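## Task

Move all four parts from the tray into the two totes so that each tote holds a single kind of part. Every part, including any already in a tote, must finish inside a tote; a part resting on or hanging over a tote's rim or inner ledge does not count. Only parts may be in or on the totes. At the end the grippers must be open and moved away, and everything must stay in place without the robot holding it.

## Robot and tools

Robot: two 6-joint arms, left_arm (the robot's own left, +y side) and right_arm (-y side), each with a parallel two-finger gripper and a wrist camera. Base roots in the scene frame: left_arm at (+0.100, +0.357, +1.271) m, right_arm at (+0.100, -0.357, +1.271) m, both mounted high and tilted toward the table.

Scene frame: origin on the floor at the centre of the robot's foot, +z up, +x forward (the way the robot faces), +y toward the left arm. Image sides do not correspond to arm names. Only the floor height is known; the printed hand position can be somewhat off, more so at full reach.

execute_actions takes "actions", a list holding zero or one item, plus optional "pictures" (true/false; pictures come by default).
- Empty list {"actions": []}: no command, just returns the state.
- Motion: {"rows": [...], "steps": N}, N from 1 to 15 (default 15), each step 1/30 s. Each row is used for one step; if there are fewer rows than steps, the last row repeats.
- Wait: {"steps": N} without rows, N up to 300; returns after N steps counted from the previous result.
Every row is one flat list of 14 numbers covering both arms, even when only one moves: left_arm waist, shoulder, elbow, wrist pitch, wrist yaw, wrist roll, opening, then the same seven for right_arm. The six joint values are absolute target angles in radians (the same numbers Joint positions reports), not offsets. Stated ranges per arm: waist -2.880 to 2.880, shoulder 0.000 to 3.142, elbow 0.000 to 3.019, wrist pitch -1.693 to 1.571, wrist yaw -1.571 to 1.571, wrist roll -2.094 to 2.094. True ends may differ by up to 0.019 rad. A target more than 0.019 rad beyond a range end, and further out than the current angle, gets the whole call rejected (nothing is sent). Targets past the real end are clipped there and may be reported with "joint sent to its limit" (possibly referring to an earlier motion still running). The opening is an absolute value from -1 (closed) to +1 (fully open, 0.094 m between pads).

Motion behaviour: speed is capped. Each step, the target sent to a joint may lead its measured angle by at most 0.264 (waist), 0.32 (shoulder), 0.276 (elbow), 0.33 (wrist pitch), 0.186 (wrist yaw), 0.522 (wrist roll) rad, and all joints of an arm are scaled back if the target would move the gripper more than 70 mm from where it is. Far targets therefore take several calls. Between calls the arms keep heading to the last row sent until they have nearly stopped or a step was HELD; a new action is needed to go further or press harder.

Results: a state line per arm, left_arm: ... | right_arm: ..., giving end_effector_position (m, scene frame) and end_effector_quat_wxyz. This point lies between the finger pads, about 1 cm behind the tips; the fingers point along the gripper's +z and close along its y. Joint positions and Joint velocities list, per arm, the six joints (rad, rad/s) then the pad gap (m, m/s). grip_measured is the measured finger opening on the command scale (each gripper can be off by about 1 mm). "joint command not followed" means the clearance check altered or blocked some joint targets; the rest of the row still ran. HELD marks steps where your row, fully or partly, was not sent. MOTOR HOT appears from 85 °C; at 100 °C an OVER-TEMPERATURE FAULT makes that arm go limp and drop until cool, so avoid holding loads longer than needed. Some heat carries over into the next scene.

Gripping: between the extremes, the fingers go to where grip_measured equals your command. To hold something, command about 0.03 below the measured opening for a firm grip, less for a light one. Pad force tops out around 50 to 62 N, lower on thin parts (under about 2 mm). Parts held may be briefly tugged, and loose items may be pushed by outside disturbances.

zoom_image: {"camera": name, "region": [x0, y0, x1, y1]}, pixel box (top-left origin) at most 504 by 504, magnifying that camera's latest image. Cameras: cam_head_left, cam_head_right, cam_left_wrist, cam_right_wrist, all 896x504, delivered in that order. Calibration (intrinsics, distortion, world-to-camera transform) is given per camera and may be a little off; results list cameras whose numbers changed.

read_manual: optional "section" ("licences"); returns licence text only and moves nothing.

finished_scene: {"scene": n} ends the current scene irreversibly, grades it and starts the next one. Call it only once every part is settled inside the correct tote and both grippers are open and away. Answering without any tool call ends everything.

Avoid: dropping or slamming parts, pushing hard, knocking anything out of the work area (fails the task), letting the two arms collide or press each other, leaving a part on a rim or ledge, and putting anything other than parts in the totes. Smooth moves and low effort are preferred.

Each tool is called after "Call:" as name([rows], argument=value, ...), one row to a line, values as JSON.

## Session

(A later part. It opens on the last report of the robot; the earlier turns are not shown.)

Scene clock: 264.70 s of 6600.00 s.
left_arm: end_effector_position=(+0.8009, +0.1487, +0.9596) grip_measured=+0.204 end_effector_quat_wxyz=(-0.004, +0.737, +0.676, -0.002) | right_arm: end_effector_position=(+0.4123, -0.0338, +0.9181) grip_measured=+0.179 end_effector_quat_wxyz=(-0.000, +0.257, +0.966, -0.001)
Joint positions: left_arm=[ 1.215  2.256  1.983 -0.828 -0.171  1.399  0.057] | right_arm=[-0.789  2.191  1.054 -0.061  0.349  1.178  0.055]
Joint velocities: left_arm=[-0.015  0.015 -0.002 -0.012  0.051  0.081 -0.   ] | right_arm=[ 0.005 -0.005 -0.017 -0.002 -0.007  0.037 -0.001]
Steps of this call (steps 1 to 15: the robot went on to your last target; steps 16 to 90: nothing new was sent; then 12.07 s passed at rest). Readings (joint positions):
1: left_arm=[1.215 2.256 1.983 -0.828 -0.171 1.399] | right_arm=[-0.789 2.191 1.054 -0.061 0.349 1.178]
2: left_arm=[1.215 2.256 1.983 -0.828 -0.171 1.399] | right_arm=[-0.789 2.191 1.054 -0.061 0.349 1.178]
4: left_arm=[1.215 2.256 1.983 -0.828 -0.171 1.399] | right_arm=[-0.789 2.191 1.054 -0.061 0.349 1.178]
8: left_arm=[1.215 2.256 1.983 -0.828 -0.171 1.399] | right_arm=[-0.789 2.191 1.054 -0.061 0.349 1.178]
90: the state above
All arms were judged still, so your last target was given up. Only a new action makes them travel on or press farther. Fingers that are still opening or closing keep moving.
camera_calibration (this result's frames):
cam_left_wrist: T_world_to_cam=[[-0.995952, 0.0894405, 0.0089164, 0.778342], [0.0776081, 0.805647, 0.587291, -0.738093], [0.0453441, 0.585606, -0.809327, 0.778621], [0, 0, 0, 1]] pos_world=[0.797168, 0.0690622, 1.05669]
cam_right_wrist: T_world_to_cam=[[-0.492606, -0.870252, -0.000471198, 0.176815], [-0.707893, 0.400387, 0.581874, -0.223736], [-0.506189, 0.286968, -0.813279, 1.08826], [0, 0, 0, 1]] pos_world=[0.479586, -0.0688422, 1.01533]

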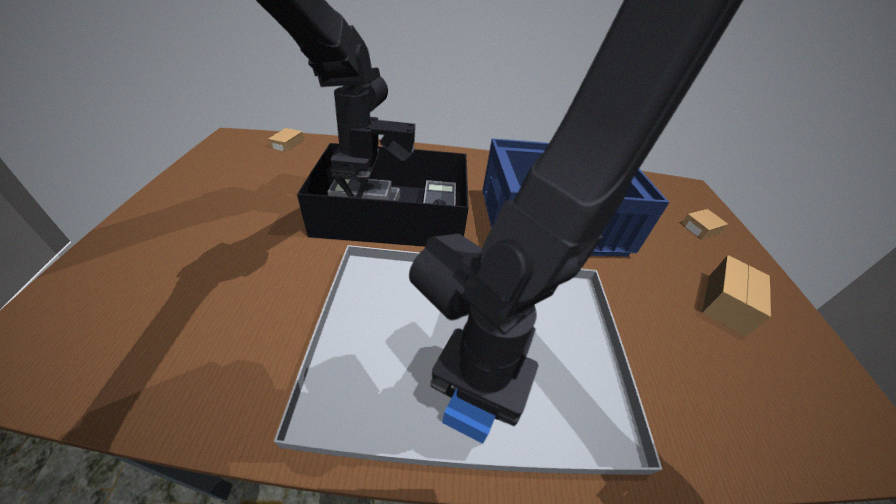

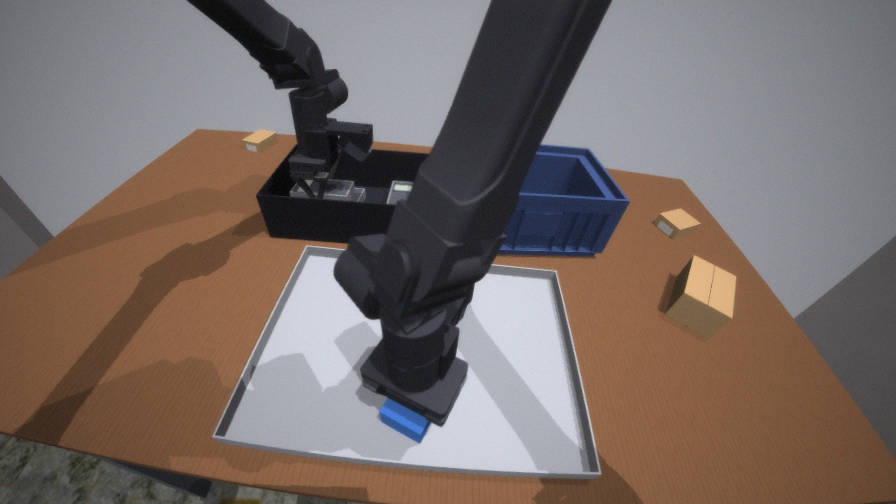

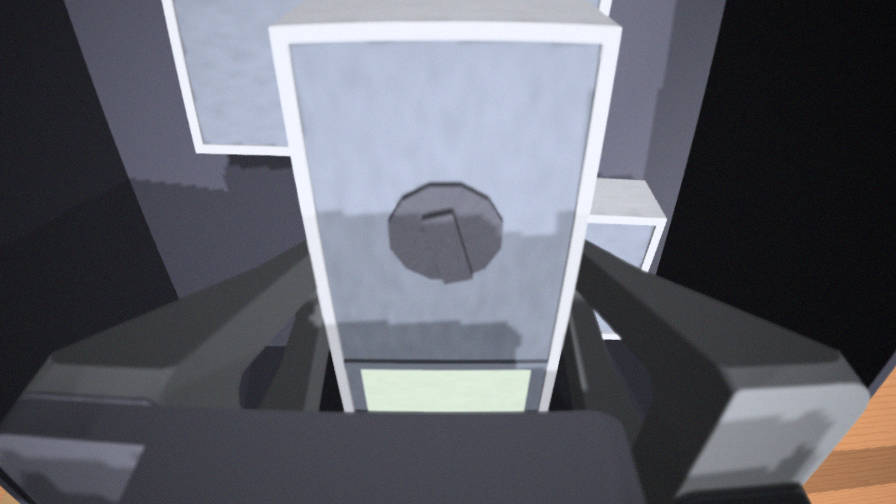

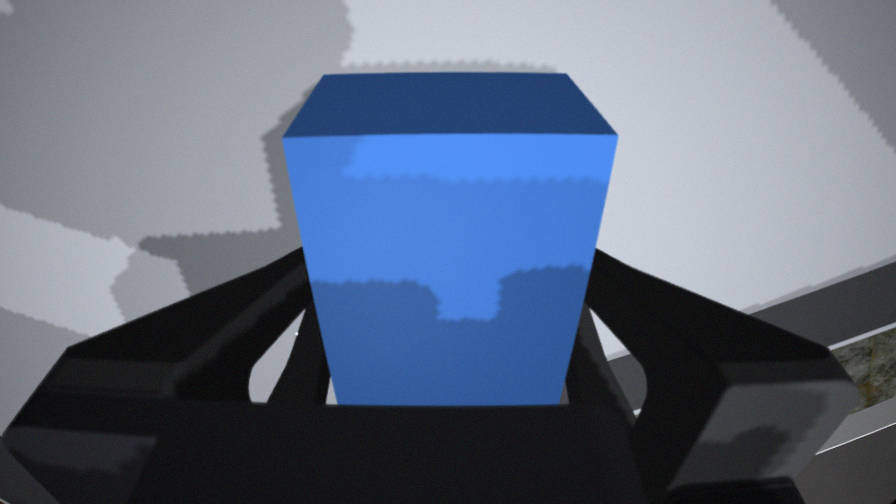

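Call:
execute_actions([
  {"rows":[[1.21,2.25,2.035,-0.81,-0.167,1.415,0.165,-0.8,2.15,1.05,-0.08,0.346,1.178,0.14],[1.21,2.26,2.04,-0.808,-0.167,1.415,0.165,-0.8,2.11,1.04,-0.11,0.346,1.178,0.14],[1.21,2.265,2.045,-0.805,-0.167,1.415,0.165,-0.81,2.07,1.03,-0.14,0.34,1.178,0.14],[1.21,2.27,2.045,-0.805,-0.167,1.415,0.165,-0.82,2.03,1.02,-0.17,0.335,1.2,0.14],[1.21,2.27,2.045,-0.805,-0.167,1.415,0.165,-0.84,1.98,1.01,-0.2,0.33,1.24,0.14],[1.21,2.27,2.045,-0.805,-0.167,1.415,0.165,-0.865,1.93,1.0,-0.235,0.32,1.28,0.14],[1.21,2.27,2.045,-0.805,-0.167,1.415,0.165,-0.89,1.88,1.0,-0.27,0.31,1.32,0.14],[1.21,2.27,2.045,-0.805,-0.167,1.415,0.165,-0.92,1.83,1.0,-0.31,0.3,1.36,0.14],[1.21,2.27,2.045,-0.805,-0.167,1.415,0.165,-0.95,1.78,1.0,-0.35,0.29,1.4,0.14],[1.21,2.27,2.045,-0.805,-0.167,1.415,0.165,-0.98,1.73,1.0,-0.39,0.275,1.45,0.14],[1.21,2.27,2.045,-0.805,-0.167,1.415,0.165,-1.01,1.68,1.0,-0.43,0.26,1.5,0.14],[1.21,2.27,2.045,-0.805,-0.167,1.415,0.165,-1.04,1.63,1.0,-0.47,0.25,1.55,0.14],[1.21,2.27,2.045,-0.805,-0.167,1.415,0.165,-1.07,1.58,1.0,-0.51,0.24,1.6,0.14],[1.21,2.27,2.045,-0.805,-0.167,1.415,0.165,-1.1,1.54,1.0,-0.55,0.23,1.65,0.14],[1.21,2.27,2.045,-0.805,-0.167,1.415,0.165,-1.12,1.5,1.0,-0.58,0.21,1.7,0.14]]},
], pictures=false)

Call:
execute_actions([
  {"steps":10},
])

Scene clock: 279.10 s of 6600.00 s.
left_arm: end_effector_position=(+0.8078, +0.1471, +0.9612) grip_measured=+0.204 end_effector_quat_wxyz=(+0.004, +0.736, +0.677, +0.003) | right_arm: end_effector_position=(+0.5252, -0.1055, +1.0567) grip_measured=+0.179 end_effector_quat_wxyz=(-0.008, +0.424, +0.905, +0.015)
Joint positions: left_arm=[ 1.215  2.259  1.994 -0.818 -0.171  1.399  0.057] | right_arm=[-0.952  1.752  0.996 -0.377  0.254  1.371  0.055]
Joint velocities: left_arm=[ 0.005  0.015  0.002  0.002 -0.022 -0.051 -0.   ] | right_arm=[-0.737 -1.216  0.002 -0.877 -0.344  0.813  0.   ]
Steps of this call (steps 1 to 90: nothing new was sent; then 10.90 s passed at rest; steps 91 to 105: all 15 steps of this action). Readings (joint positions):
91: left_arm=[1.215 2.256 1.983 -0.827 -0.171 1.399] | right_arm=[-0.789 2.190 1.054 -0.062 0.349 1.178]
92: left_arm=[1.215 2.256 1.983 -0.826 -0.171 1.399] | right_arm=[-0.789 2.186 1.052 -0.068 0.348 1.178]
94: left_arm=[1.215 2.257 1.986 -0.823 -0.171 1.399] | right_arm=[-0.790 2.157 1.039 -0.106 0.340 1.179]
98: left_arm=[1.215 2.259 1.993 -0.819 -0.171 1.399] | right_arm=[-0.815 2.026 0.998 -0.203 0.316 1.223]
105: the state above

Scene clock: 279.43 s of 6600.00 s.
left_arm: end_effector_position=(+0.8078, +0.1471, +0.9612) grip_measured=+0.204 end_effector_quat_wxyz=(+0.004, +0.736, +0.677, +0.003) | right_arm: end_effector_position=(+0.5994, -0.2030, +1.1575) grip_measured=+0.179 end_effector_quat_wxyz=(+0.028, +0.617, +0.786, +0.032)
Joint positions: left_arm=[ 1.215  2.259  1.994 -0.818 -0.171  1.399  0.057] | right_arm=[-1.137  1.459  0.997 -0.558  0.216  1.641  0.055]
Joint velocities: left_arm=[ 0.015 -0.005  0.007 -0.002 -0.037 -0.125  0.001] | right_arm=[ 0.005 -0.015  0.007 -0.032 -0.125  0.242  0.001]
Steps of this call (steps 1 to 10: the robot went on to your last target). Readings (joint positions):
1: left_arm=[1.215 2.259 1.994 -0.818 -0.171 1.399] | right_arm=[-0.977 1.711 0.996 -0.406 0.242 1.401]
2: left_arm=[1.215 2.259 1.994 -0.818 -0.171 1.399] | right_arm=[-1.003 1.670 0.996 -0.435 0.233 1.433]
4: left_arm=[1.215 2.259 1.994 -0.818 -0.171 1.399] | right_arm=[-1.057 1.589 0.996 -0.496 0.219 1.508]
8: left_arm=[1.215 2.259 1.994 -0.818 -0.171 1.399] | right_arm=[-1.133 1.472 0.996 -0.555 0.217 1.614]
10: the state above
camera_calibration (this result's frames):
cam_left_wrist: T_world_to_cam=[[-0.996224, 0.0863677, -0.00887801, 0.803114], [0.0648851, 0.808546, 0.584844, -0.726094], [0.0576899, 0.58206, -0.811097, 0.772704], [0, 0, 0, 1]] pos_world=[0.802617, 0.0679578, 1.05852]
cam_right_wrist: T_world_to_cam=[[-0.9667, -0.241105, -0.0857944, 0.632533], [-0.245619, 0.779986, 0.57558, -0.355657], [-0.0718565, 0.577486, -0.813232, 1.22478], [0, 0, 0, 1]] pos_world=[0.612121, -0.277377, 1.255]

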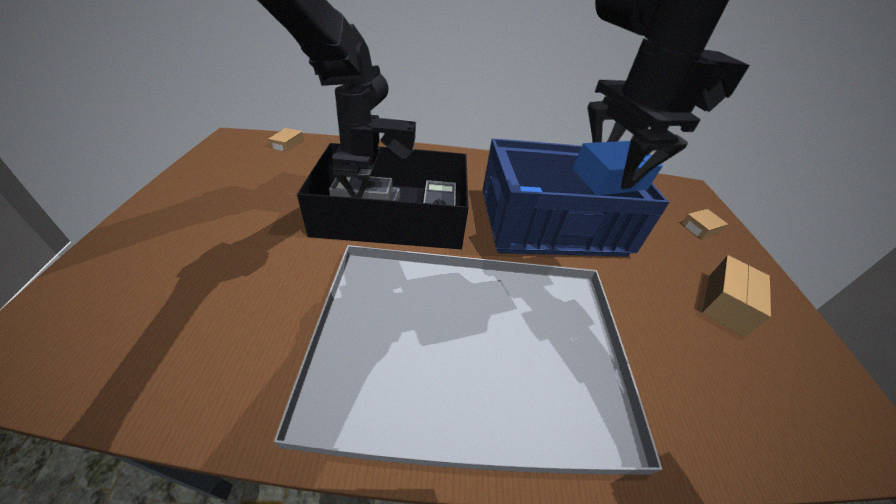

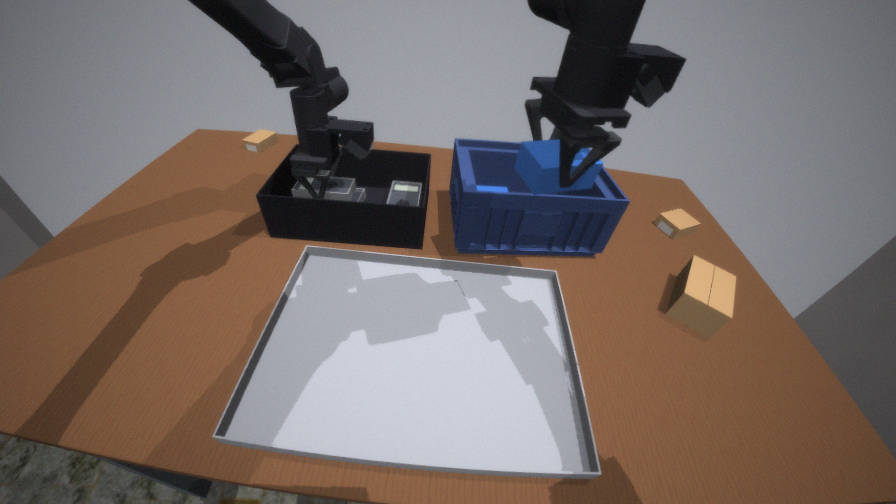

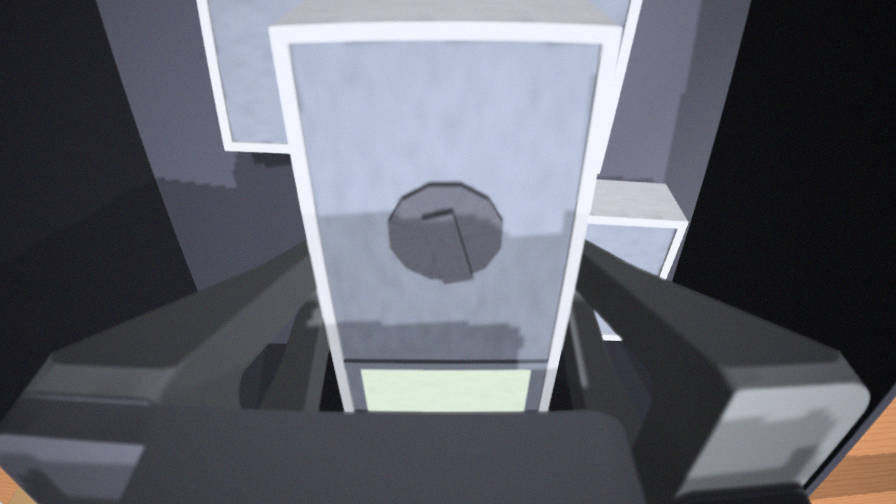

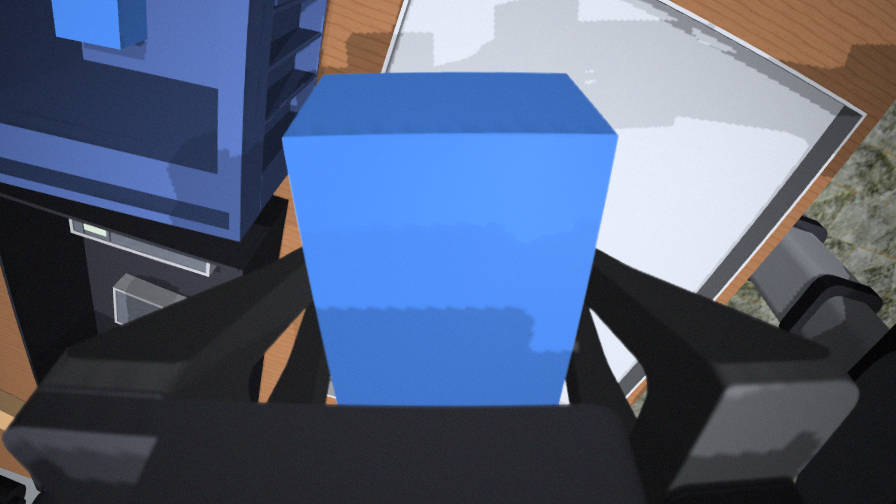

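Call:
execute_actions([
  {"rows":[[1.21,2.28,2.04,-0.81,-0.167,1.415,0.165,-1.15,1.47,1.07,-0.6,0.21,1.71,0.14],[1.21,2.29,2.04,-0.81,-0.167,1.415,0.165,-1.16,1.49,1.13,-0.63,0.2,1.72,0.14],[1.21,2.295,2.04,-0.81,-0.167,1.415,0.165,-1.17,1.52,1.19,-0.66,0.195,1.73,0.14],[1.21,2.295,2.04,-0.81,-0.167,1.415,0.165,-1.18,1.55,1.25,-0.69,0.19,1.74,0.14],[1.21,2.295,2.04,-0.81,-0.167,1.415,0.165,-1.19,1.58,1.31,-0.72,0.185,1.75,0.14],[1.21,2.295,2.04,-0.81,-0.167,1.415,0.165,-1.2,1.61,1.37,-0.75,0.18,1.76,0.14],[1.21,2.295,2.04,-0.81,-0.167,1.415,0.165,-1.21,1.64,1.43,-0.78,0.175,1.77,0.14],[1.21,2.295,2.04,-0.81,-0.167,1.415,0.165,-1.22,1.67,1.49,-0.81,0.17,1.78,0.14],[1.21,2.295,2.04,-0.81,-0.167,1.415,0.165,-1.23,1.7,1.55,-0.84,0.165,1.79,0.14],[1.21,2.295,2.04,-0.81,-0.167,1.415,0.165,-1.24,1.73,1.6,-0.87,0.16,1.8,0.14],[1.21,2.295,2.04,-0.81,-0.167,1.415,0.165,-1.25,1.76,1.65,-0.89,0.155,1.81,0.14],[1.21,2.295,2.04,-0.81,-0.167,1.415,0.165,-1.26,1.79,1.7,-0.91,0.15,1.82,0.14],[1.21,2.295,2.04,-0.81,-0.167,1.415,0.165,-1.27,1.82,1.74,-0.93,0.145,1.83,0.14],[1.21,2.295,2.04,-0.81,-0.167,1.415,0.165,-1.275,1.85,1.77,-0.95,0.143,1.83,0.14],[1.21,2.295,2.04,-0.81,-0.167,1.415,0.165,-1.278,1.875,1.785,-0.96,0.143,1.83,0.14]]},
], pictures=false)

Call:
execute_actions([
  {"steps":12},
])

Scene clock: 305.27 s of 6600.00 s.
left_arm: end_effector_position=(+0.7960, +0.1468, +0.9419) grip_measured=+0.204 end_effector_quat_wxyz=(-0.008, +0.737, +0.675, -0.004) | right_arm: end_effector_position=(+0.8219, -0.2030, +1.1829) grip_measured=+0.179 end_effector_quat_wxyz=(+0.034, +0.709, +0.702, +0.060)
Joint positions: left_arm=[ 1.215  2.29   1.999 -0.818 -0.171  1.399  0.057] | right_arm=[-1.248  1.787  1.734 -0.895  0.148  1.787  0.055]
Joint velocities: left_arm=[ 0.005  0.005 -0.002 -0.012 -0.022 -0.066 -0.001] | right_arm=[-0.357  0.728  1.111 -0.442 -0.007  0.198 -0.001]
Steps of this call (steps 1 to 30: the robot went on to your last target; steps 31 to 90: nothing new was sent; then 22.33 s passed at rest; steps 91 to 105: all 15 steps of this action). Readings (joint positions):
91: left_arm=[1.215 2.259 1.994 -0.818 -0.171 1.399] | right_arm=[-1.134 1.491 1.000 -0.571 0.213 1.689]
92: left_arm=[1.215 2.261 1.994 -0.818 -0.171 1.399] | right_arm=[-1.135 1.492 1.011 -0.586 0.208 1.692]
94: left_arm=[1.215 2.265 1.996 -0.818 -0.171 1.399] | right_arm=[-1.140 1.504 1.067 -0.633 0.197 1.702]
98: left_arm=[1.215 2.280 1.996 -0.818 -0.171 1.399] | right_arm=[-1.166 1.573 1.278 -0.721 0.180 1.724]
105: the state above

Scene clock: 305.67 s of 6600.00 s.
left_arm: end_effector_position=(+0.7960, +0.1468, +0.9419) grip_measured=+0.204 end_effector_quat_wxyz=(-0.008, +0.737, +0.675, -0.004) | right_arm: end_effector_position=(+0.8103, -0.2233, +1.1324) grip_measured=+0.179 end_effector_quat_wxyz=(+0.011, +0.726, +0.688, +0.011)
Joint positions: left_arm=[ 1.215  2.29   1.999 -0.818 -0.171  1.399  0.057] | right_arm=[-1.283  1.88   1.775 -0.948  0.145  1.815  0.055]
Joint velocities: left_arm=[-0.005 -0.015 -0.002  0.002 -0.022  0.081 -0.   ] | right_arm=[-0.015 -0.005 -0.022 -0.002 -0.007 -0.066  0.001]
Steps of this call (steps 1 to 12: the robot went on to your last target). Readings (joint positions):
1: left_arm=[1.215 2.290 1.999 -0.818 -0.171 1.399] | right_arm=[-1.259 1.808 1.764 -0.906 0.148 1.792]
2: left_arm=[1.215 2.290 1.999 -0.818 -0.171 1.399] | right_arm=[-1.268 1.823 1.776 -0.913 0.148 1.796]
4: left_arm=[1.215 2.290 1.999 -0.818 -0.171 1.399] | right_arm=[-1.280 1.843 1.776 -0.930 0.148 1.804]
8: left_arm=[1.215 2.290 1.999 -0.818 -0.171 1.399] | right_arm=[-1.283 1.876 1.776 -0.946 0.146 1.812]
12: the state above
camera_calibration (this result's frames):
cam_left_wrist: T_world_to_cam=[[-0.995696, 0.090946, 0.0178163, 0.764984], [0.0839818, 0.804178, 0.588426, -0.731766], [0.0391875, 0.58739, -0.808355, 0.769329], [0, 0, 0, 1]] pos_world=[0.792999, 0.0670016, 1.03885]
cam_right_wrist: T_world_to_cam=[[-0.998278, 0.0486078, -0.0328455, 0.859623], [0.0204769, 0.813385, 0.581365, -0.488301], [0.0549749, 0.579691, -0.81298, 1.1287], [0, 0, 0, 1]] pos_world=[0.806091, -0.298906, 1.22973]

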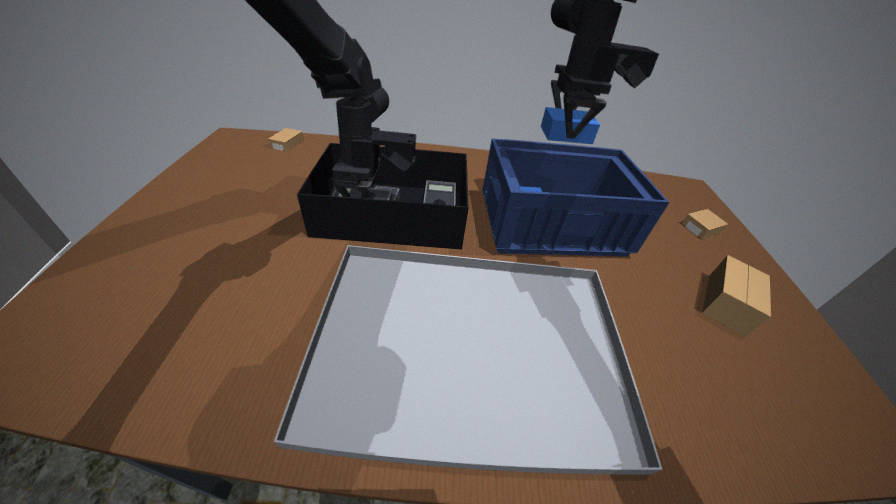

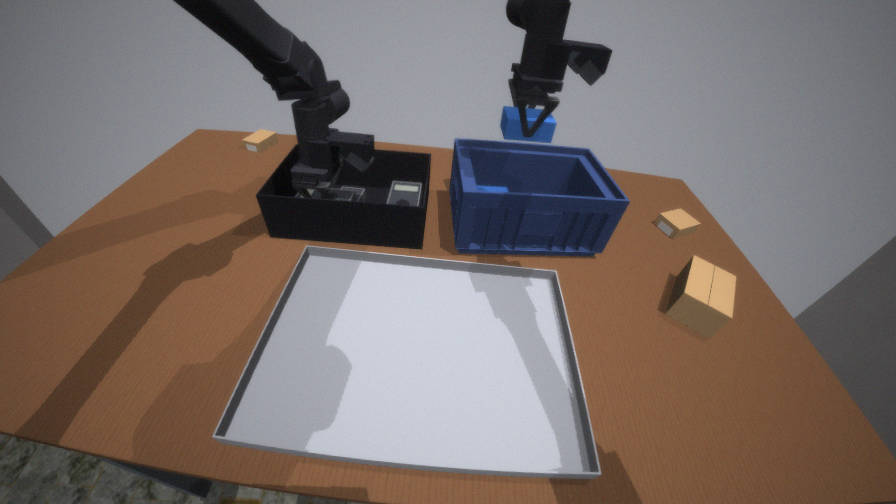

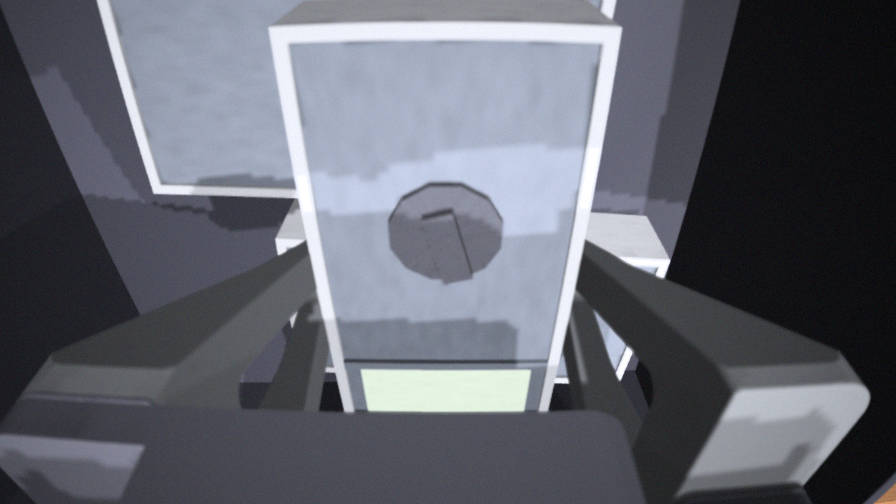

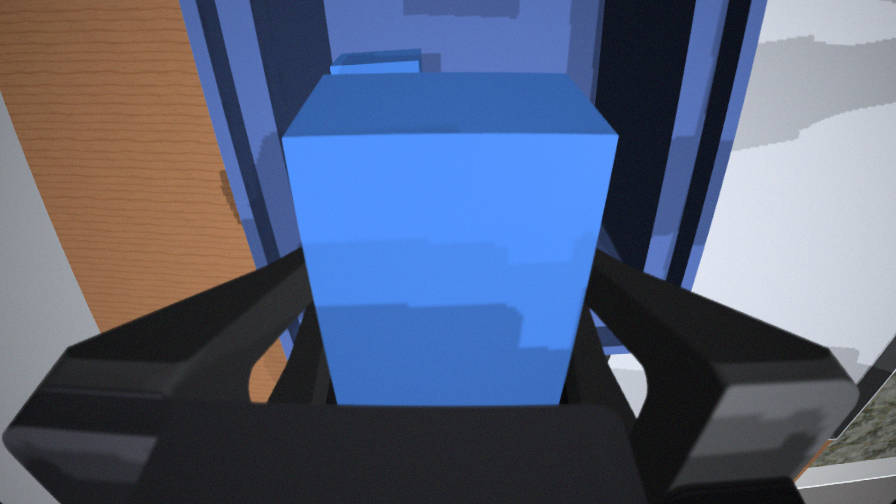

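Call:
execute_actions([
  {"rows":[[1.21,2.28,2.03,-0.815,-0.167,1.415,0.4,-1.285,1.9,1.79,-0.93,0.14,1.81,0.14],[1.21,2.28,2.03,-0.815,-0.167,1.415,0.65,-1.285,1.912,1.79,-0.92,0.14,1.81,0.14],[1.21,2.28,2.03,-0.815,-0.167,1.415,0.65,-1.285,1.924,1.79,-0.91,0.14,1.81,0.14],[1.21,2.28,2.03,-0.815,-0.167,1.415,0.65,-1.285,1.936,1.79,-0.9,0.14,1.81,0.14],[1.21,2.28,2.03,-0.815,-0.167,1.415,0.65,-1.285,1.948,1.79,-0.89,0.138,1.81,0.14],[1.21,2.28,2.03,-0.815,-0.167,1.415,0.65,-1.285,1.96,1.79,-0.88,0.138,1.8,0.14],[1.21,2.25,2.0,-0.83,-0.17,1.41,0.65,-1.285,1.972,1.79,-0.87,0.136,1.8,0.14],[1.205,2.22,1.985,-0.84,-0.172,1.4,0.65,-1.285,1.984,1.79,-0.86,0.136,1.8,0.14],[1.2,2.19,1.97,-0.852,-0.174,1.4,0.65,-1.285,1.996,1.79,-0.85,0.135,1.8,0.14],[1.2,2.16,1.955,-0.864,-0.176,1.4,0.65,-1.285,2.008,1.79,-0.84,0.135,1.8,0.14],[1.2,2.13,1.94,-0.876,-0.176,1.4,0.65,-1.285,2.018,1.79,-0.83,0.135,1.8,0.14],[1.2,2.1,1.93,-0.888,-0.176,1.4,0.65,-1.285,2.028,1.79,-0.82,0.135,1.8,0.14],[1.2,2.07,1.92,-0.9,-0.176,1.4,0.65,-1.285,2.035,1.79,-0.81,0.135,1.8,0.14],[1.2,2.04,1.91,-0.912,-0.176,1.4,0.65,-1.285,2.04,1.79,-0.802,0.135,1.8,0.14],[1.2,2.01,1.9,-0.925,-0.176,1.4,0.65,-1.285,2.04,1.79,-0.802,0.135,1.8,0.14]]},
], pictures=false)

Call:
execute_actions([
  {"steps":10},
])

Scene clock: 317.07 s of 6600.00 s.
left_arm: end_effector_position=(+0.7823, +0.1566, +0.9759) grip_measured=+0.648 end_effector_quat_wxyz=(-0.026, +0.740, +0.672, -0.015) | right_arm: end_effector_position=(+0.7976, -0.2122, +1.0455) grip_measured=+0.179 end_effector_quat_wxyz=(+0.003, +0.724, +0.690, +0.005)
Joint positions: left_arm=[ 1.215  2.205  1.922 -0.869 -0.172  1.4    0.077] | right_arm=[-1.283  2.018  1.775 -0.828  0.138  1.813  0.055]
Joint velocities: left_arm=[-0.024 -0.484 -0.198 -0.222 -0.051 -0.022  0.   ] | right_arm=[-0.015  0.396 -0.012  0.178  0.066  0.037 -0.   ]
Steps of this call (steps 1 to 30: the robot went on to your last target; steps 31 to 90: nothing new was sent; then 7.90 s passed at rest; steps 91 to 105: all 15 steps of this action). Readings (joint positions):
91: left_arm=[1.215 2.290 1.999 -0.818 -0.171 1.400] | right_arm=[-1.283 1.880 1.775 -0.948 0.144 1.817]
92: left_arm=[1.215 2.290 1.999 -0.818 -0.171 1.400] | right_arm=[-1.283 1.880 1.775 -0.946 0.144 1.817]
94: left_arm=[1.215 2.290 1.999 -0.818 -0.171 1.400] | right_arm=[-1.283 1.884 1.775 -0.934 0.144 1.817]
98: left_arm=[1.215 2.289 1.997 -0.819 -0.171 1.400] | right_arm=[-1.283 1.914 1.775 -0.893 0.140 1.815]
105: the state above

Scene clock: 317.40 s of 6600.00 s.
left_arm: end_effector_position=(+0.8199, +0.1635, +1.0708) grip_measured=+0.648 end_effector_quat_wxyz=(+0.013, +0.734, +0.678, +0.010) | right_arm: end_effector_position=(+0.7875, -0.2110, +1.0227) grip_measured=+0.179 end_effector_quat_wxyz=(-0.004, +0.723, +0.691, -0.006)
Joint positions: left_arm=[ 1.215  2.047  1.899 -0.91  -0.172  1.4    0.077] | right_arm=[-1.283  2.055  1.775 -0.816  0.138  1.813  0.055]
Joint velocities: left_arm=[ 0.005 -0.376 -0.002 -0.022  0.007 -0.095 -0.001] | right_arm=[-0.005 -0.015  0.007  0.002  0.007  0.007 -0.002]
Steps of this call (steps 1 to 10: the robot went on to your last target). Readings (joint positions):
1: left_arm=[1.215 2.190 1.915 -0.876 -0.172 1.400] | right_arm=[-1.283 2.031 1.775 -0.824 0.138 1.813]
2: left_arm=[1.215 2.174 1.910 -0.883 -0.172 1.400] | right_arm=[-1.283 2.042 1.775 -0.822 0.138 1.813]
4: left_arm=[1.215 2.141 1.903 -0.893 -0.172 1.400] | right_arm=[-1.283 2.054 1.775 -0.821 0.138 1.813]
8: left_arm=[1.215 2.076 1.899 -0.909 -0.172 1.400] | right_arm=[-1.283 2.055 1.775 -0.818 0.138 1.813]
10: the state above
camera_calibration (this result's frames):
cam_left_wrist: T_world_to_cam=[[-0.99605, 0.0825217, -0.0327761, 0.840779], [0.0480896, 0.811665, 0.58214, -0.788132], [0.0746425, 0.578265, -0.812427, 0.839547], [0, 0, 0, 1]] pos_world=[0.812693, 0.0848361, 1.16843]
cam_right_wrist: T_world_to_cam=[[-0.999128, 0.0402376, 0.0111682, 0.786573], [0.0392647, 0.81419, 0.57927, -0.446555], [0.0142154, 0.579203, -0.815059, 1.06773], [0, 0, 0, 1]] pos_world=[0.788242, -0.286504, 1.12016]

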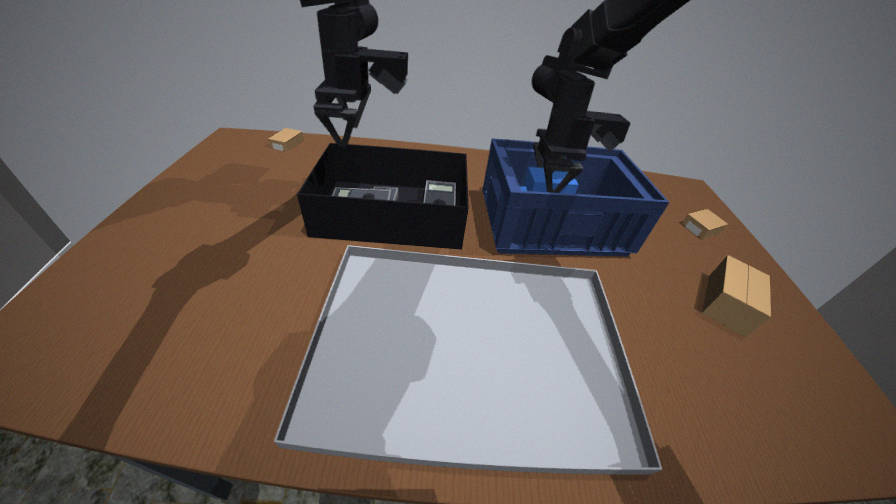

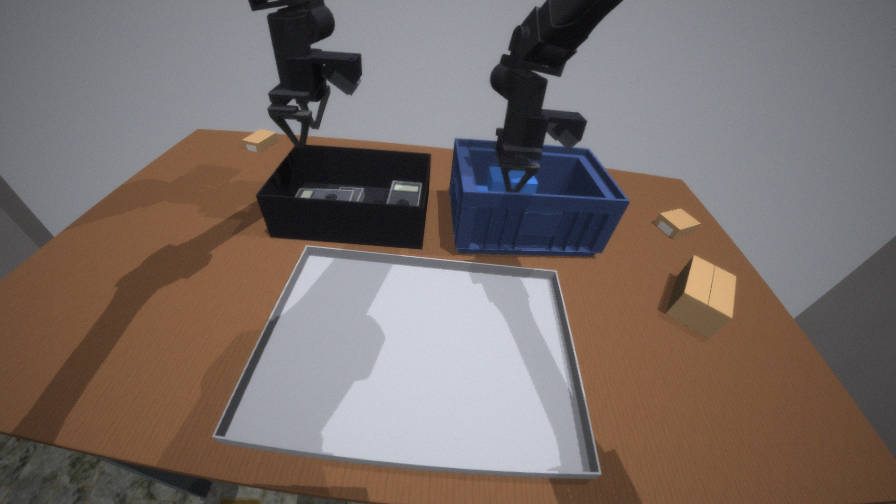

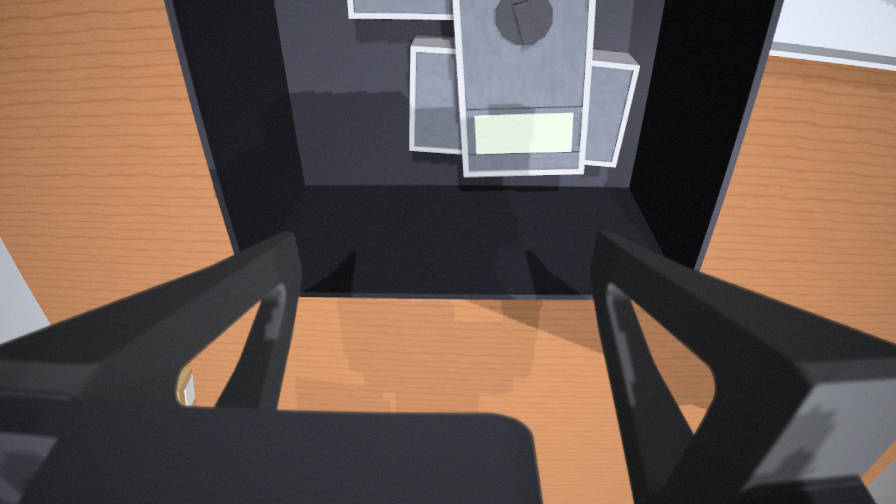

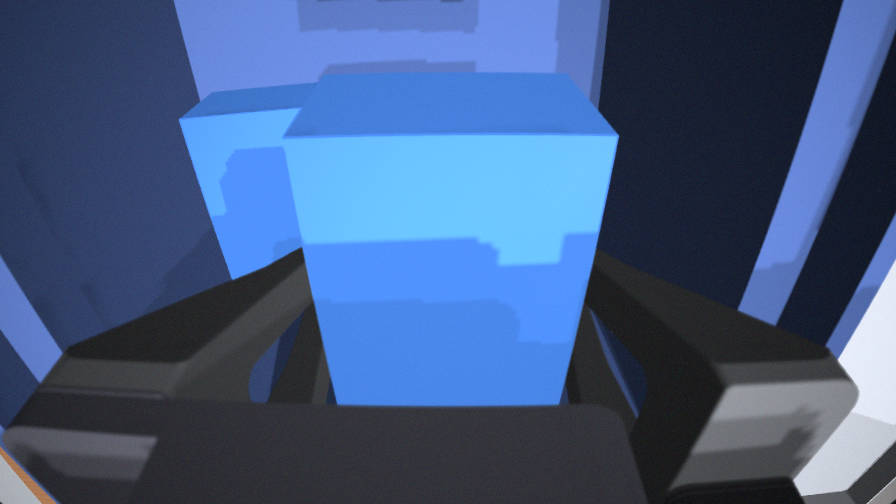

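Call:
execute_actions([
  {"rows":[[1.23,1.98,1.87,-0.91,-0.17,1.4,0.65,-1.3,2.06,1.81,-0.8,0.135,1.8,0.14],[1.25,1.94,1.83,-0.89,-0.16,1.4,0.65,-1.3,2.07,1.815,-0.795,0.135,1.8,0.14],[1.27,1.9,1.78,-0.87,-0.15,1.4,0.65,-1.302,2.08,1.82,-0.79,0.134,1.8,0.14],[1.29,1.87,1.73,-0.85,-0.14,1.4,0.65,-1.303,2.088,1.825,-0.785,0.133,1.8,0.14],[1.31,1.84,1.68,-0.83,-0.13,1.4,0.65,-1.304,2.096,1.83,-0.78,0.132,1.795,0.14],[1.33,1.81,1.63,-0.81,-0.12,1.4,0.65,-1.305,2.104,1.835,-0.775,0.131,1.795,0.14],[1.35,1.78,1.57,-0.79,-0.11,1.4,0.65,-1.306,2.112,1.84,-0.77,0.13,1.795,0.14],[1.38,1.75,1.51,-0.76,-0.1,1.4,0.65,-1.307,2.12,1.845,-0.765,0.13,1.79,0.14],[1.41,1.72,1.45,-0.73,-0.09,1.4,0.65,-1.308,2.128,1.85,-0.76,0.129,1.79,0.14],[1.44,1.7,1.39,-0.7,-0.08,1.4,0.65,-1.309,2.136,1.855,-0.755,0.128,1.79,0.14],[1.47,1.68,1.33,-0.67,-0.07,1.4,0.65,-1.31,2.144,1.86,-0.75,0.128,1.79,0.14],[1.5,1.66,1.27,-0.64,-0.06,1.4,0.65,-1.31,2.152,1.865,-0.745,0.128,1.79,0.14],[1.53,1.64,1.21,-0.61,-0.05,1.4,0.65,-1.31,2.16,1.87,-0.74,0.128,1.79,0.14],[1.56,1.62,1.16,-0.59,-0.04,1.4,0.65,-1.31,2.166,1.872,-0.735,0.128,1.79,0.14],[1.58,1.6,1.12,-0.58,-0.03,1.4,0.65,-1.31,2.17,1.872,-0.73,0.128,1.79,0.14]]},
], pictures=false)

Call:
execute_actions([
  {"steps":12},
])

Scene clock: 328.83 s of 6600.00 s.
left_arm: end_effector_position=(+0.6852, +0.3400, +1.0840) grip_measured=+0.648 end_effector_quat_wxyz=(-0.013, +0.656, +0.755, -0.007) | right_arm: end_effector_position=(+0.8064, -0.2104, +0.9909) grip_measured=+0.179 end_effector_quat_wxyz=(+0.009, +0.725, +0.688, +0.014)
Joint positions: left_arm=[ 1.472  1.714  1.286 -0.668 -0.053  1.4    0.077] | right_arm=[-1.295  2.131  1.836 -0.753  0.131  1.804  0.055]
Joint velocities: left_arm=[ 1.04  -0.698 -1.487  0.769  0.286 -0.081 -0.   ] | right_arm=[-0.024  0.249  0.042  0.154 -0.022  0.022  0.   ]
Steps of this call (steps 1 to 30: the robot went on to your last target; steps 31 to 90: nothing new was sent; then 7.93 s passed at rest; steps 91 to 105: all 15 steps of this action). Readings (joint positions):
91: left_arm=[1.216 2.016 1.893 -0.913 -0.172 1.400] | right_arm=[-1.283 2.055 1.775 -0.816 0.138 1.812]
92: left_arm=[1.217 2.011 1.882 -0.909 -0.169 1.400] | right_arm=[-1.283 2.055 1.775 -0.816 0.138 1.812]
94: left_arm=[1.224 1.981 1.816 -0.885 -0.150 1.400] | right_arm=[-1.284 2.057 1.777 -0.810 0.137 1.812]
98: left_arm=[1.276 1.886 1.632 -0.832 -0.116 1.400] | right_arm=[-1.287 2.075 1.801 -0.791 0.134 1.809]
105: the state above

Scene clock: 329.23 s of 6600.00 s.
left_arm: end_effector_position=(+0.6203, +0.4052, +1.0825) grip_measured=+0.648 end_effector_quat_wxyz=(-0.038, +0.614, +0.789, -0.004) | right_arm: end_effector_position=(+0.7976, -0.2108, +0.9723) grip_measured=+0.179 end_effector_quat_wxyz=(+0.003, +0.725, +0.689, +0.006)
Joint positions: left_arm=[ 1.594  1.635  1.102 -0.593 -0.034  1.4    0.077] | right_arm=[-1.296  2.161  1.838 -0.745  0.13   1.803  0.055]
Joint velocities: left_arm=[-0.171 -0.005 -0.007  0.012 -0.007  0.007 -0.   ] | right_arm=[ 0.005  0.005 -0.002  0.002  0.007 -0.051  0.001]
Steps of this call (steps 1 to 12: the robot went on to your last target). Readings (joint positions):
1: left_arm=[1.507 1.691 1.232 -0.644 -0.044 1.400] | right_arm=[-1.295 2.139 1.838 -0.749 0.131 1.803]
2: left_arm=[1.541 1.669 1.182 -0.625 -0.039 1.400] | right_arm=[-1.296 2.146 1.838 -0.747 0.131 1.803]
4: left_arm=[1.598 1.643 1.118 -0.615 -0.039 1.400] | right_arm=[-1.296 2.157 1.838 -0.746 0.130 1.803]
8: left_arm=[1.620 1.638 1.102 -0.601 -0.037 1.400] | right_arm=[-1.296 2.161 1.838 -0.746 0.130 1.803]
12: the state above
camera_calibration (this result's frames):
cam_left_wrist: T_world_to_cam=[[-0.9684, -0.243619, 0.0534079, 0.644069], [-0.157336, 0.762896, 0.627085, -0.882951], [-0.193514, 0.598866, -0.777118, 0.84396], [0, 0, 0, 1]] pos_world=[0.648114, 0.325088, 1.17514]
cam_right_wrist: T_world_to_cam=[[-0.998867, 0.0451824, -0.0149494, 0.823415], [0.0278831, 0.810162, 0.585543, -0.415766], [0.0385677, 0.584463, -0.810503, 1.00366], [0, 0, 0, 1]] pos_world=[0.795366, -0.286968, 1.06923]

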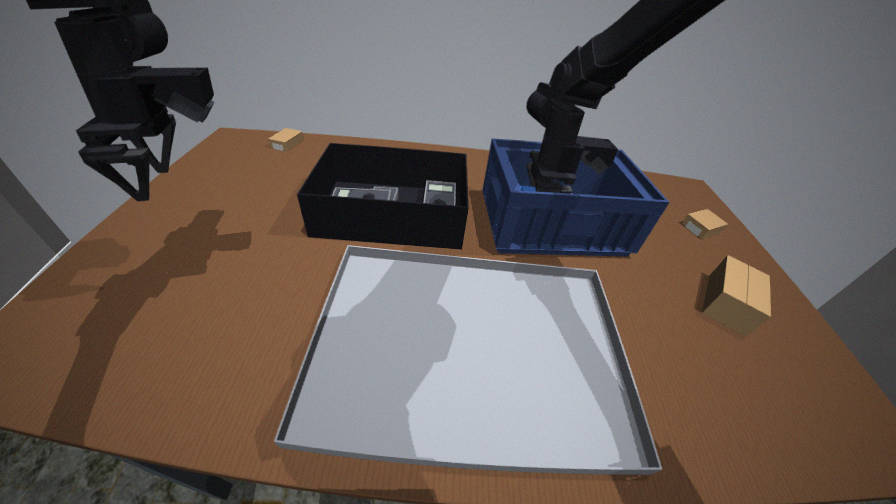

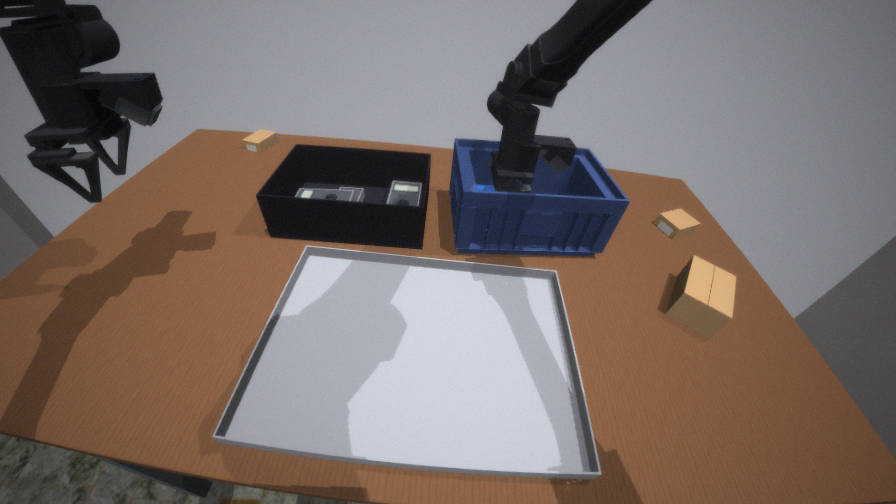

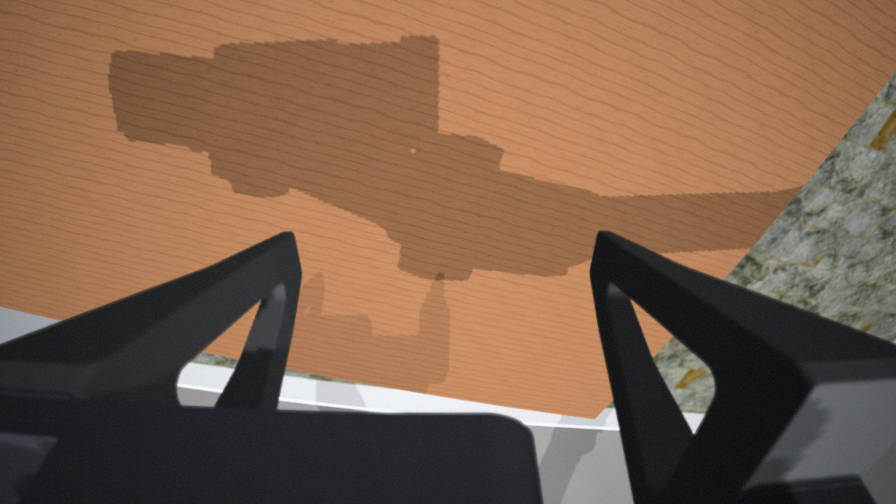

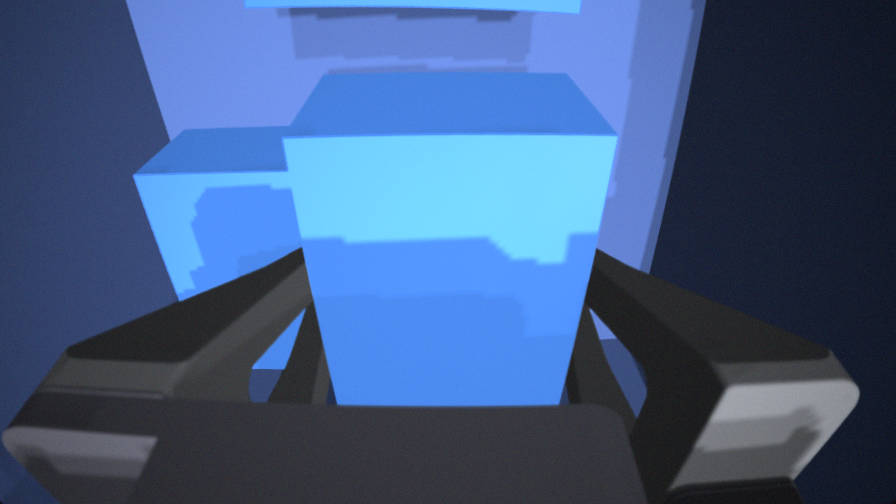

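Call:
execute_actions([
  {"rows":[[1.59,1.62,1.11,-0.59,-0.034,1.4,0.65,-1.312,2.18,1.87,-0.73,0.128,1.79,0.14],[1.59,1.62,1.11,-0.59,-0.034,1.4,0.65,-1.312,2.19,1.87,-0.73,0.128,1.79,0.14],[1.59,1.62,1.11,-0.59,-0.034,1.4,0.65,-1.312,2.195,1.87,-0.73,0.128,1.79,0.14],[1.59,1.62,1.11,-0.59,-0.034,1.4,0.65,-1.312,2.2,1.87,-0.73,0.128,1.79,0.14],[1.59,1.62,1.11,-0.59,-0.034,1.4,0.65,-1.312,2.204,1.87,-0.73,0.128,1.79,0.14],[1.59,1.62,1.11,-0.59,-0.034,1.4,0.65,-1.312,2.208,1.87,-0.728,0.128,1.79,0.14],[1.59,1.62,1.11,-0.59,-0.034,1.4,0.65,-1.312,2.212,1.874,-0.724,0.128,1.79,0.14],[1.59,1.62,1.11,-0.59,-0.034,1.4,0.65,-1.312,2.216,1.878,-0.72,0.128,1.79,0.14],[1.59,1.62,1.11,-0.59,-0.034,1.4,0.65,-1.312,2.22,1.882,-0.716,0.128,1.79,0.14],[1.59,1.62,1.11,-0.59,-0.034,1.4,0.65,-1.312,2.224,1.886,-0.712,0.128,1.79,0.14],[1.59,1.62,1.11,-0.59,-0.034,1.4,0.65,-1.312,2.226,1.89,-0.708,0.128,1.79,0.14]]},
], pictures=false)

Call:
execute_actions([
  {"steps":8},
])

Scene clock: 340.70 s of 6600.00 s.
left_arm: end_effector_position=(+0.6208, +0.3991, +1.0824) grip_measured=+0.648 end_effector_quat_wxyz=(-0.036, +0.618, +0.786, -0.006) | right_arm: end_effector_position=(+0.7884, -0.2087, +0.9445) grip_measured=+0.179 end_effector_quat_wxyz=(-0.001, +0.724, +0.690, -0.000)
Joint positions: left_arm=[ 1.583  1.635  1.102 -0.593 -0.033  1.4    0.077] | right_arm=[-1.296  2.212  1.852 -0.724  0.13   1.803  0.055]
Joint velocities: left_arm=[-0.015 -0.015 -0.002 -0.002  0.022  0.037 -0.   ] | right_arm=[-0.015  0.024 -0.002 -0.012 -0.051 -0.022 -0.001]
Steps of this call (steps 1 to 30: the robot went on to your last target; steps 31 to 90: nothing new was sent; then 7.97 s passed at rest; steps 91 to 105: all 15 steps of this action). Readings (joint positions):
91: left_arm=[1.583 1.635 1.102 -0.593 -0.033 1.400] | right_arm=[-1.296 2.161 1.838 -0.745 0.130 1.803]
92: left_arm=[1.583 1.635 1.102 -0.593 -0.033 1.400] | right_arm=[-1.296 2.162 1.838 -0.745 0.130 1.803]
94: left_arm=[1.583 1.635 1.102 -0.593 -0.033 1.400] | right_arm=[-1.296 2.163 1.838 -0.745 0.130 1.803]
98: left_arm=[1.583 1.635 1.102 -0.593 -0.033 1.400] | right_arm=[-1.296 2.176 1.840 -0.741 0.130 1.803]
105: the state above

Scene clock: 340.97 s of 6600.00 s.
left_arm: end_effector_position=(+0.6208, +0.3991, +1.0824) grip_measured=+0.648 end_effector_quat_wxyz=(-0.036, +0.618, +0.786, -0.006) | right_arm: end_effector_position=(+0.7911, -0.2082, +0.9457) grip_measured=+0.179 end_effector_quat_wxyz=(+0.000, +0.724, +0.690, +0.003)
Joint positions: left_arm=[ 1.583  1.635  1.102 -0.593 -0.033  1.4    0.077] | right_arm=[-1.296  2.212  1.857 -0.722  0.129  1.802  0.055]
Joint velocities: left_arm=[-0.005 -0.005 -0.007 -0.012 -0.037 -0.066  0.001] | right_arm=[-0.015 -0.005 -0.027  0.002 -0.095 -0.037 -0.001]
Steps of this call (steps 1 to 8: the robot went on to your last target). Readings (joint positions):
1: left_arm=[1.583 1.635 1.102 -0.593 -0.033 1.400] | right_arm=[-1.296 2.212 1.852 -0.724 0.129 1.802]
2: left_arm=[1.583 1.635 1.102 -0.593 -0.033 1.400] | right_arm=[-1.296 2.212 1.855 -0.723 0.129 1.802]
4: left_arm=[1.583 1.635 1.102 -0.593 -0.033 1.400] | right_arm=[-1.296 2.212 1.856 -0.722 0.129 1.802]
8: the state above
camera_calibration (this result's frames):
cam_left_wrist: T_world_to_cam=[[-0.970724, -0.233946, 0.0544471, 0.639526], [-0.150156, 0.767958, 0.62265, -0.879835], [-0.18748, 0.596246, -0.780604, 0.848726], [0, 0, 0, 1]] pos_world=[0.64781, 0.319242, 1.17553]
cam_right_wrist: T_world_to_cam=[[-0.999053, 0.0431545, -0.00548551, 0.807258], [0.0318024, 0.810577, 0.584769, -0.404371], [0.0296818, 0.584041, -0.811182, 0.988387], [0, 0, 0, 1]] pos_world=[0.790016, -0.284321, 1.04265]

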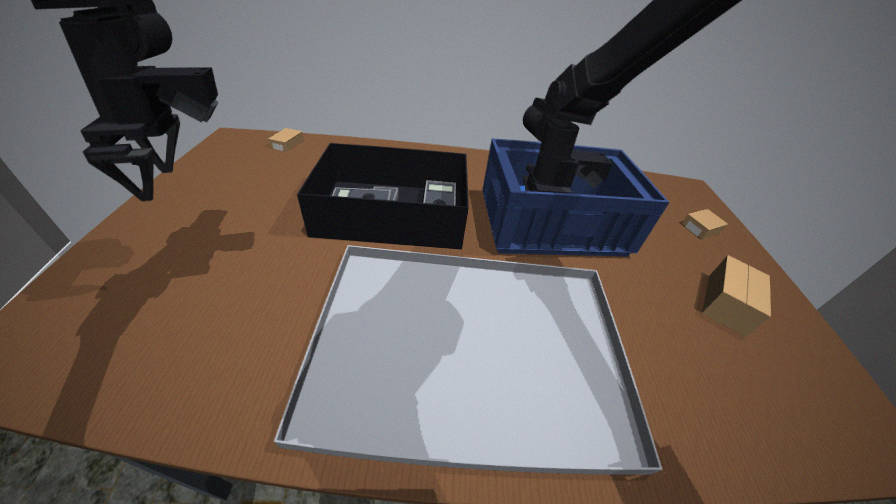

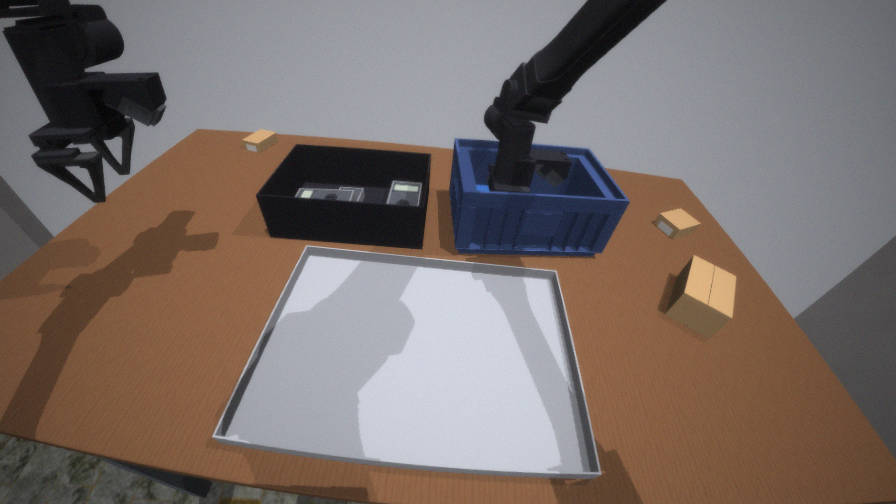

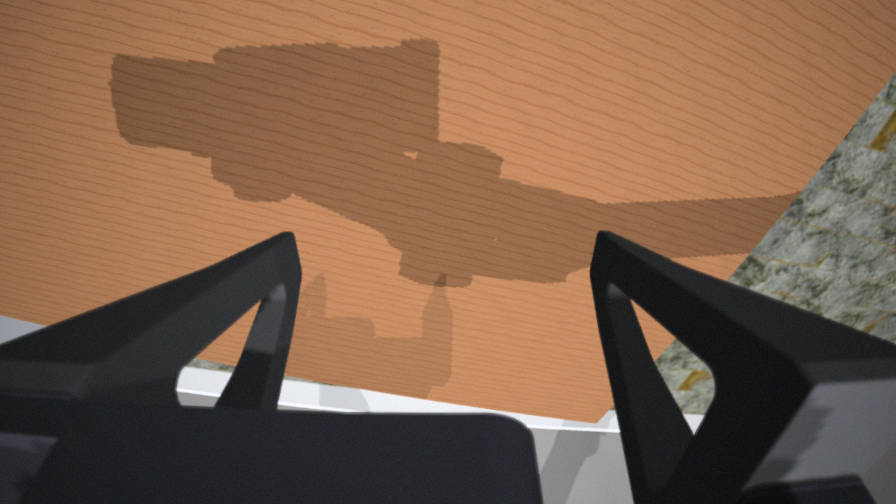

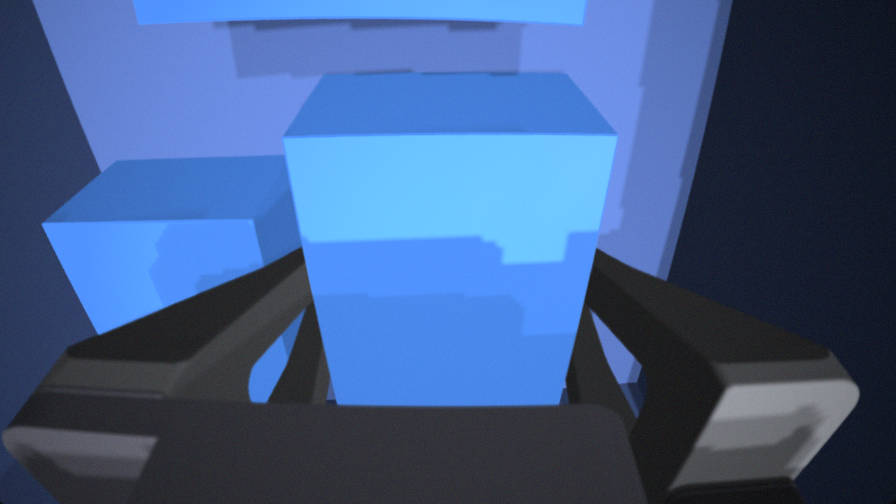

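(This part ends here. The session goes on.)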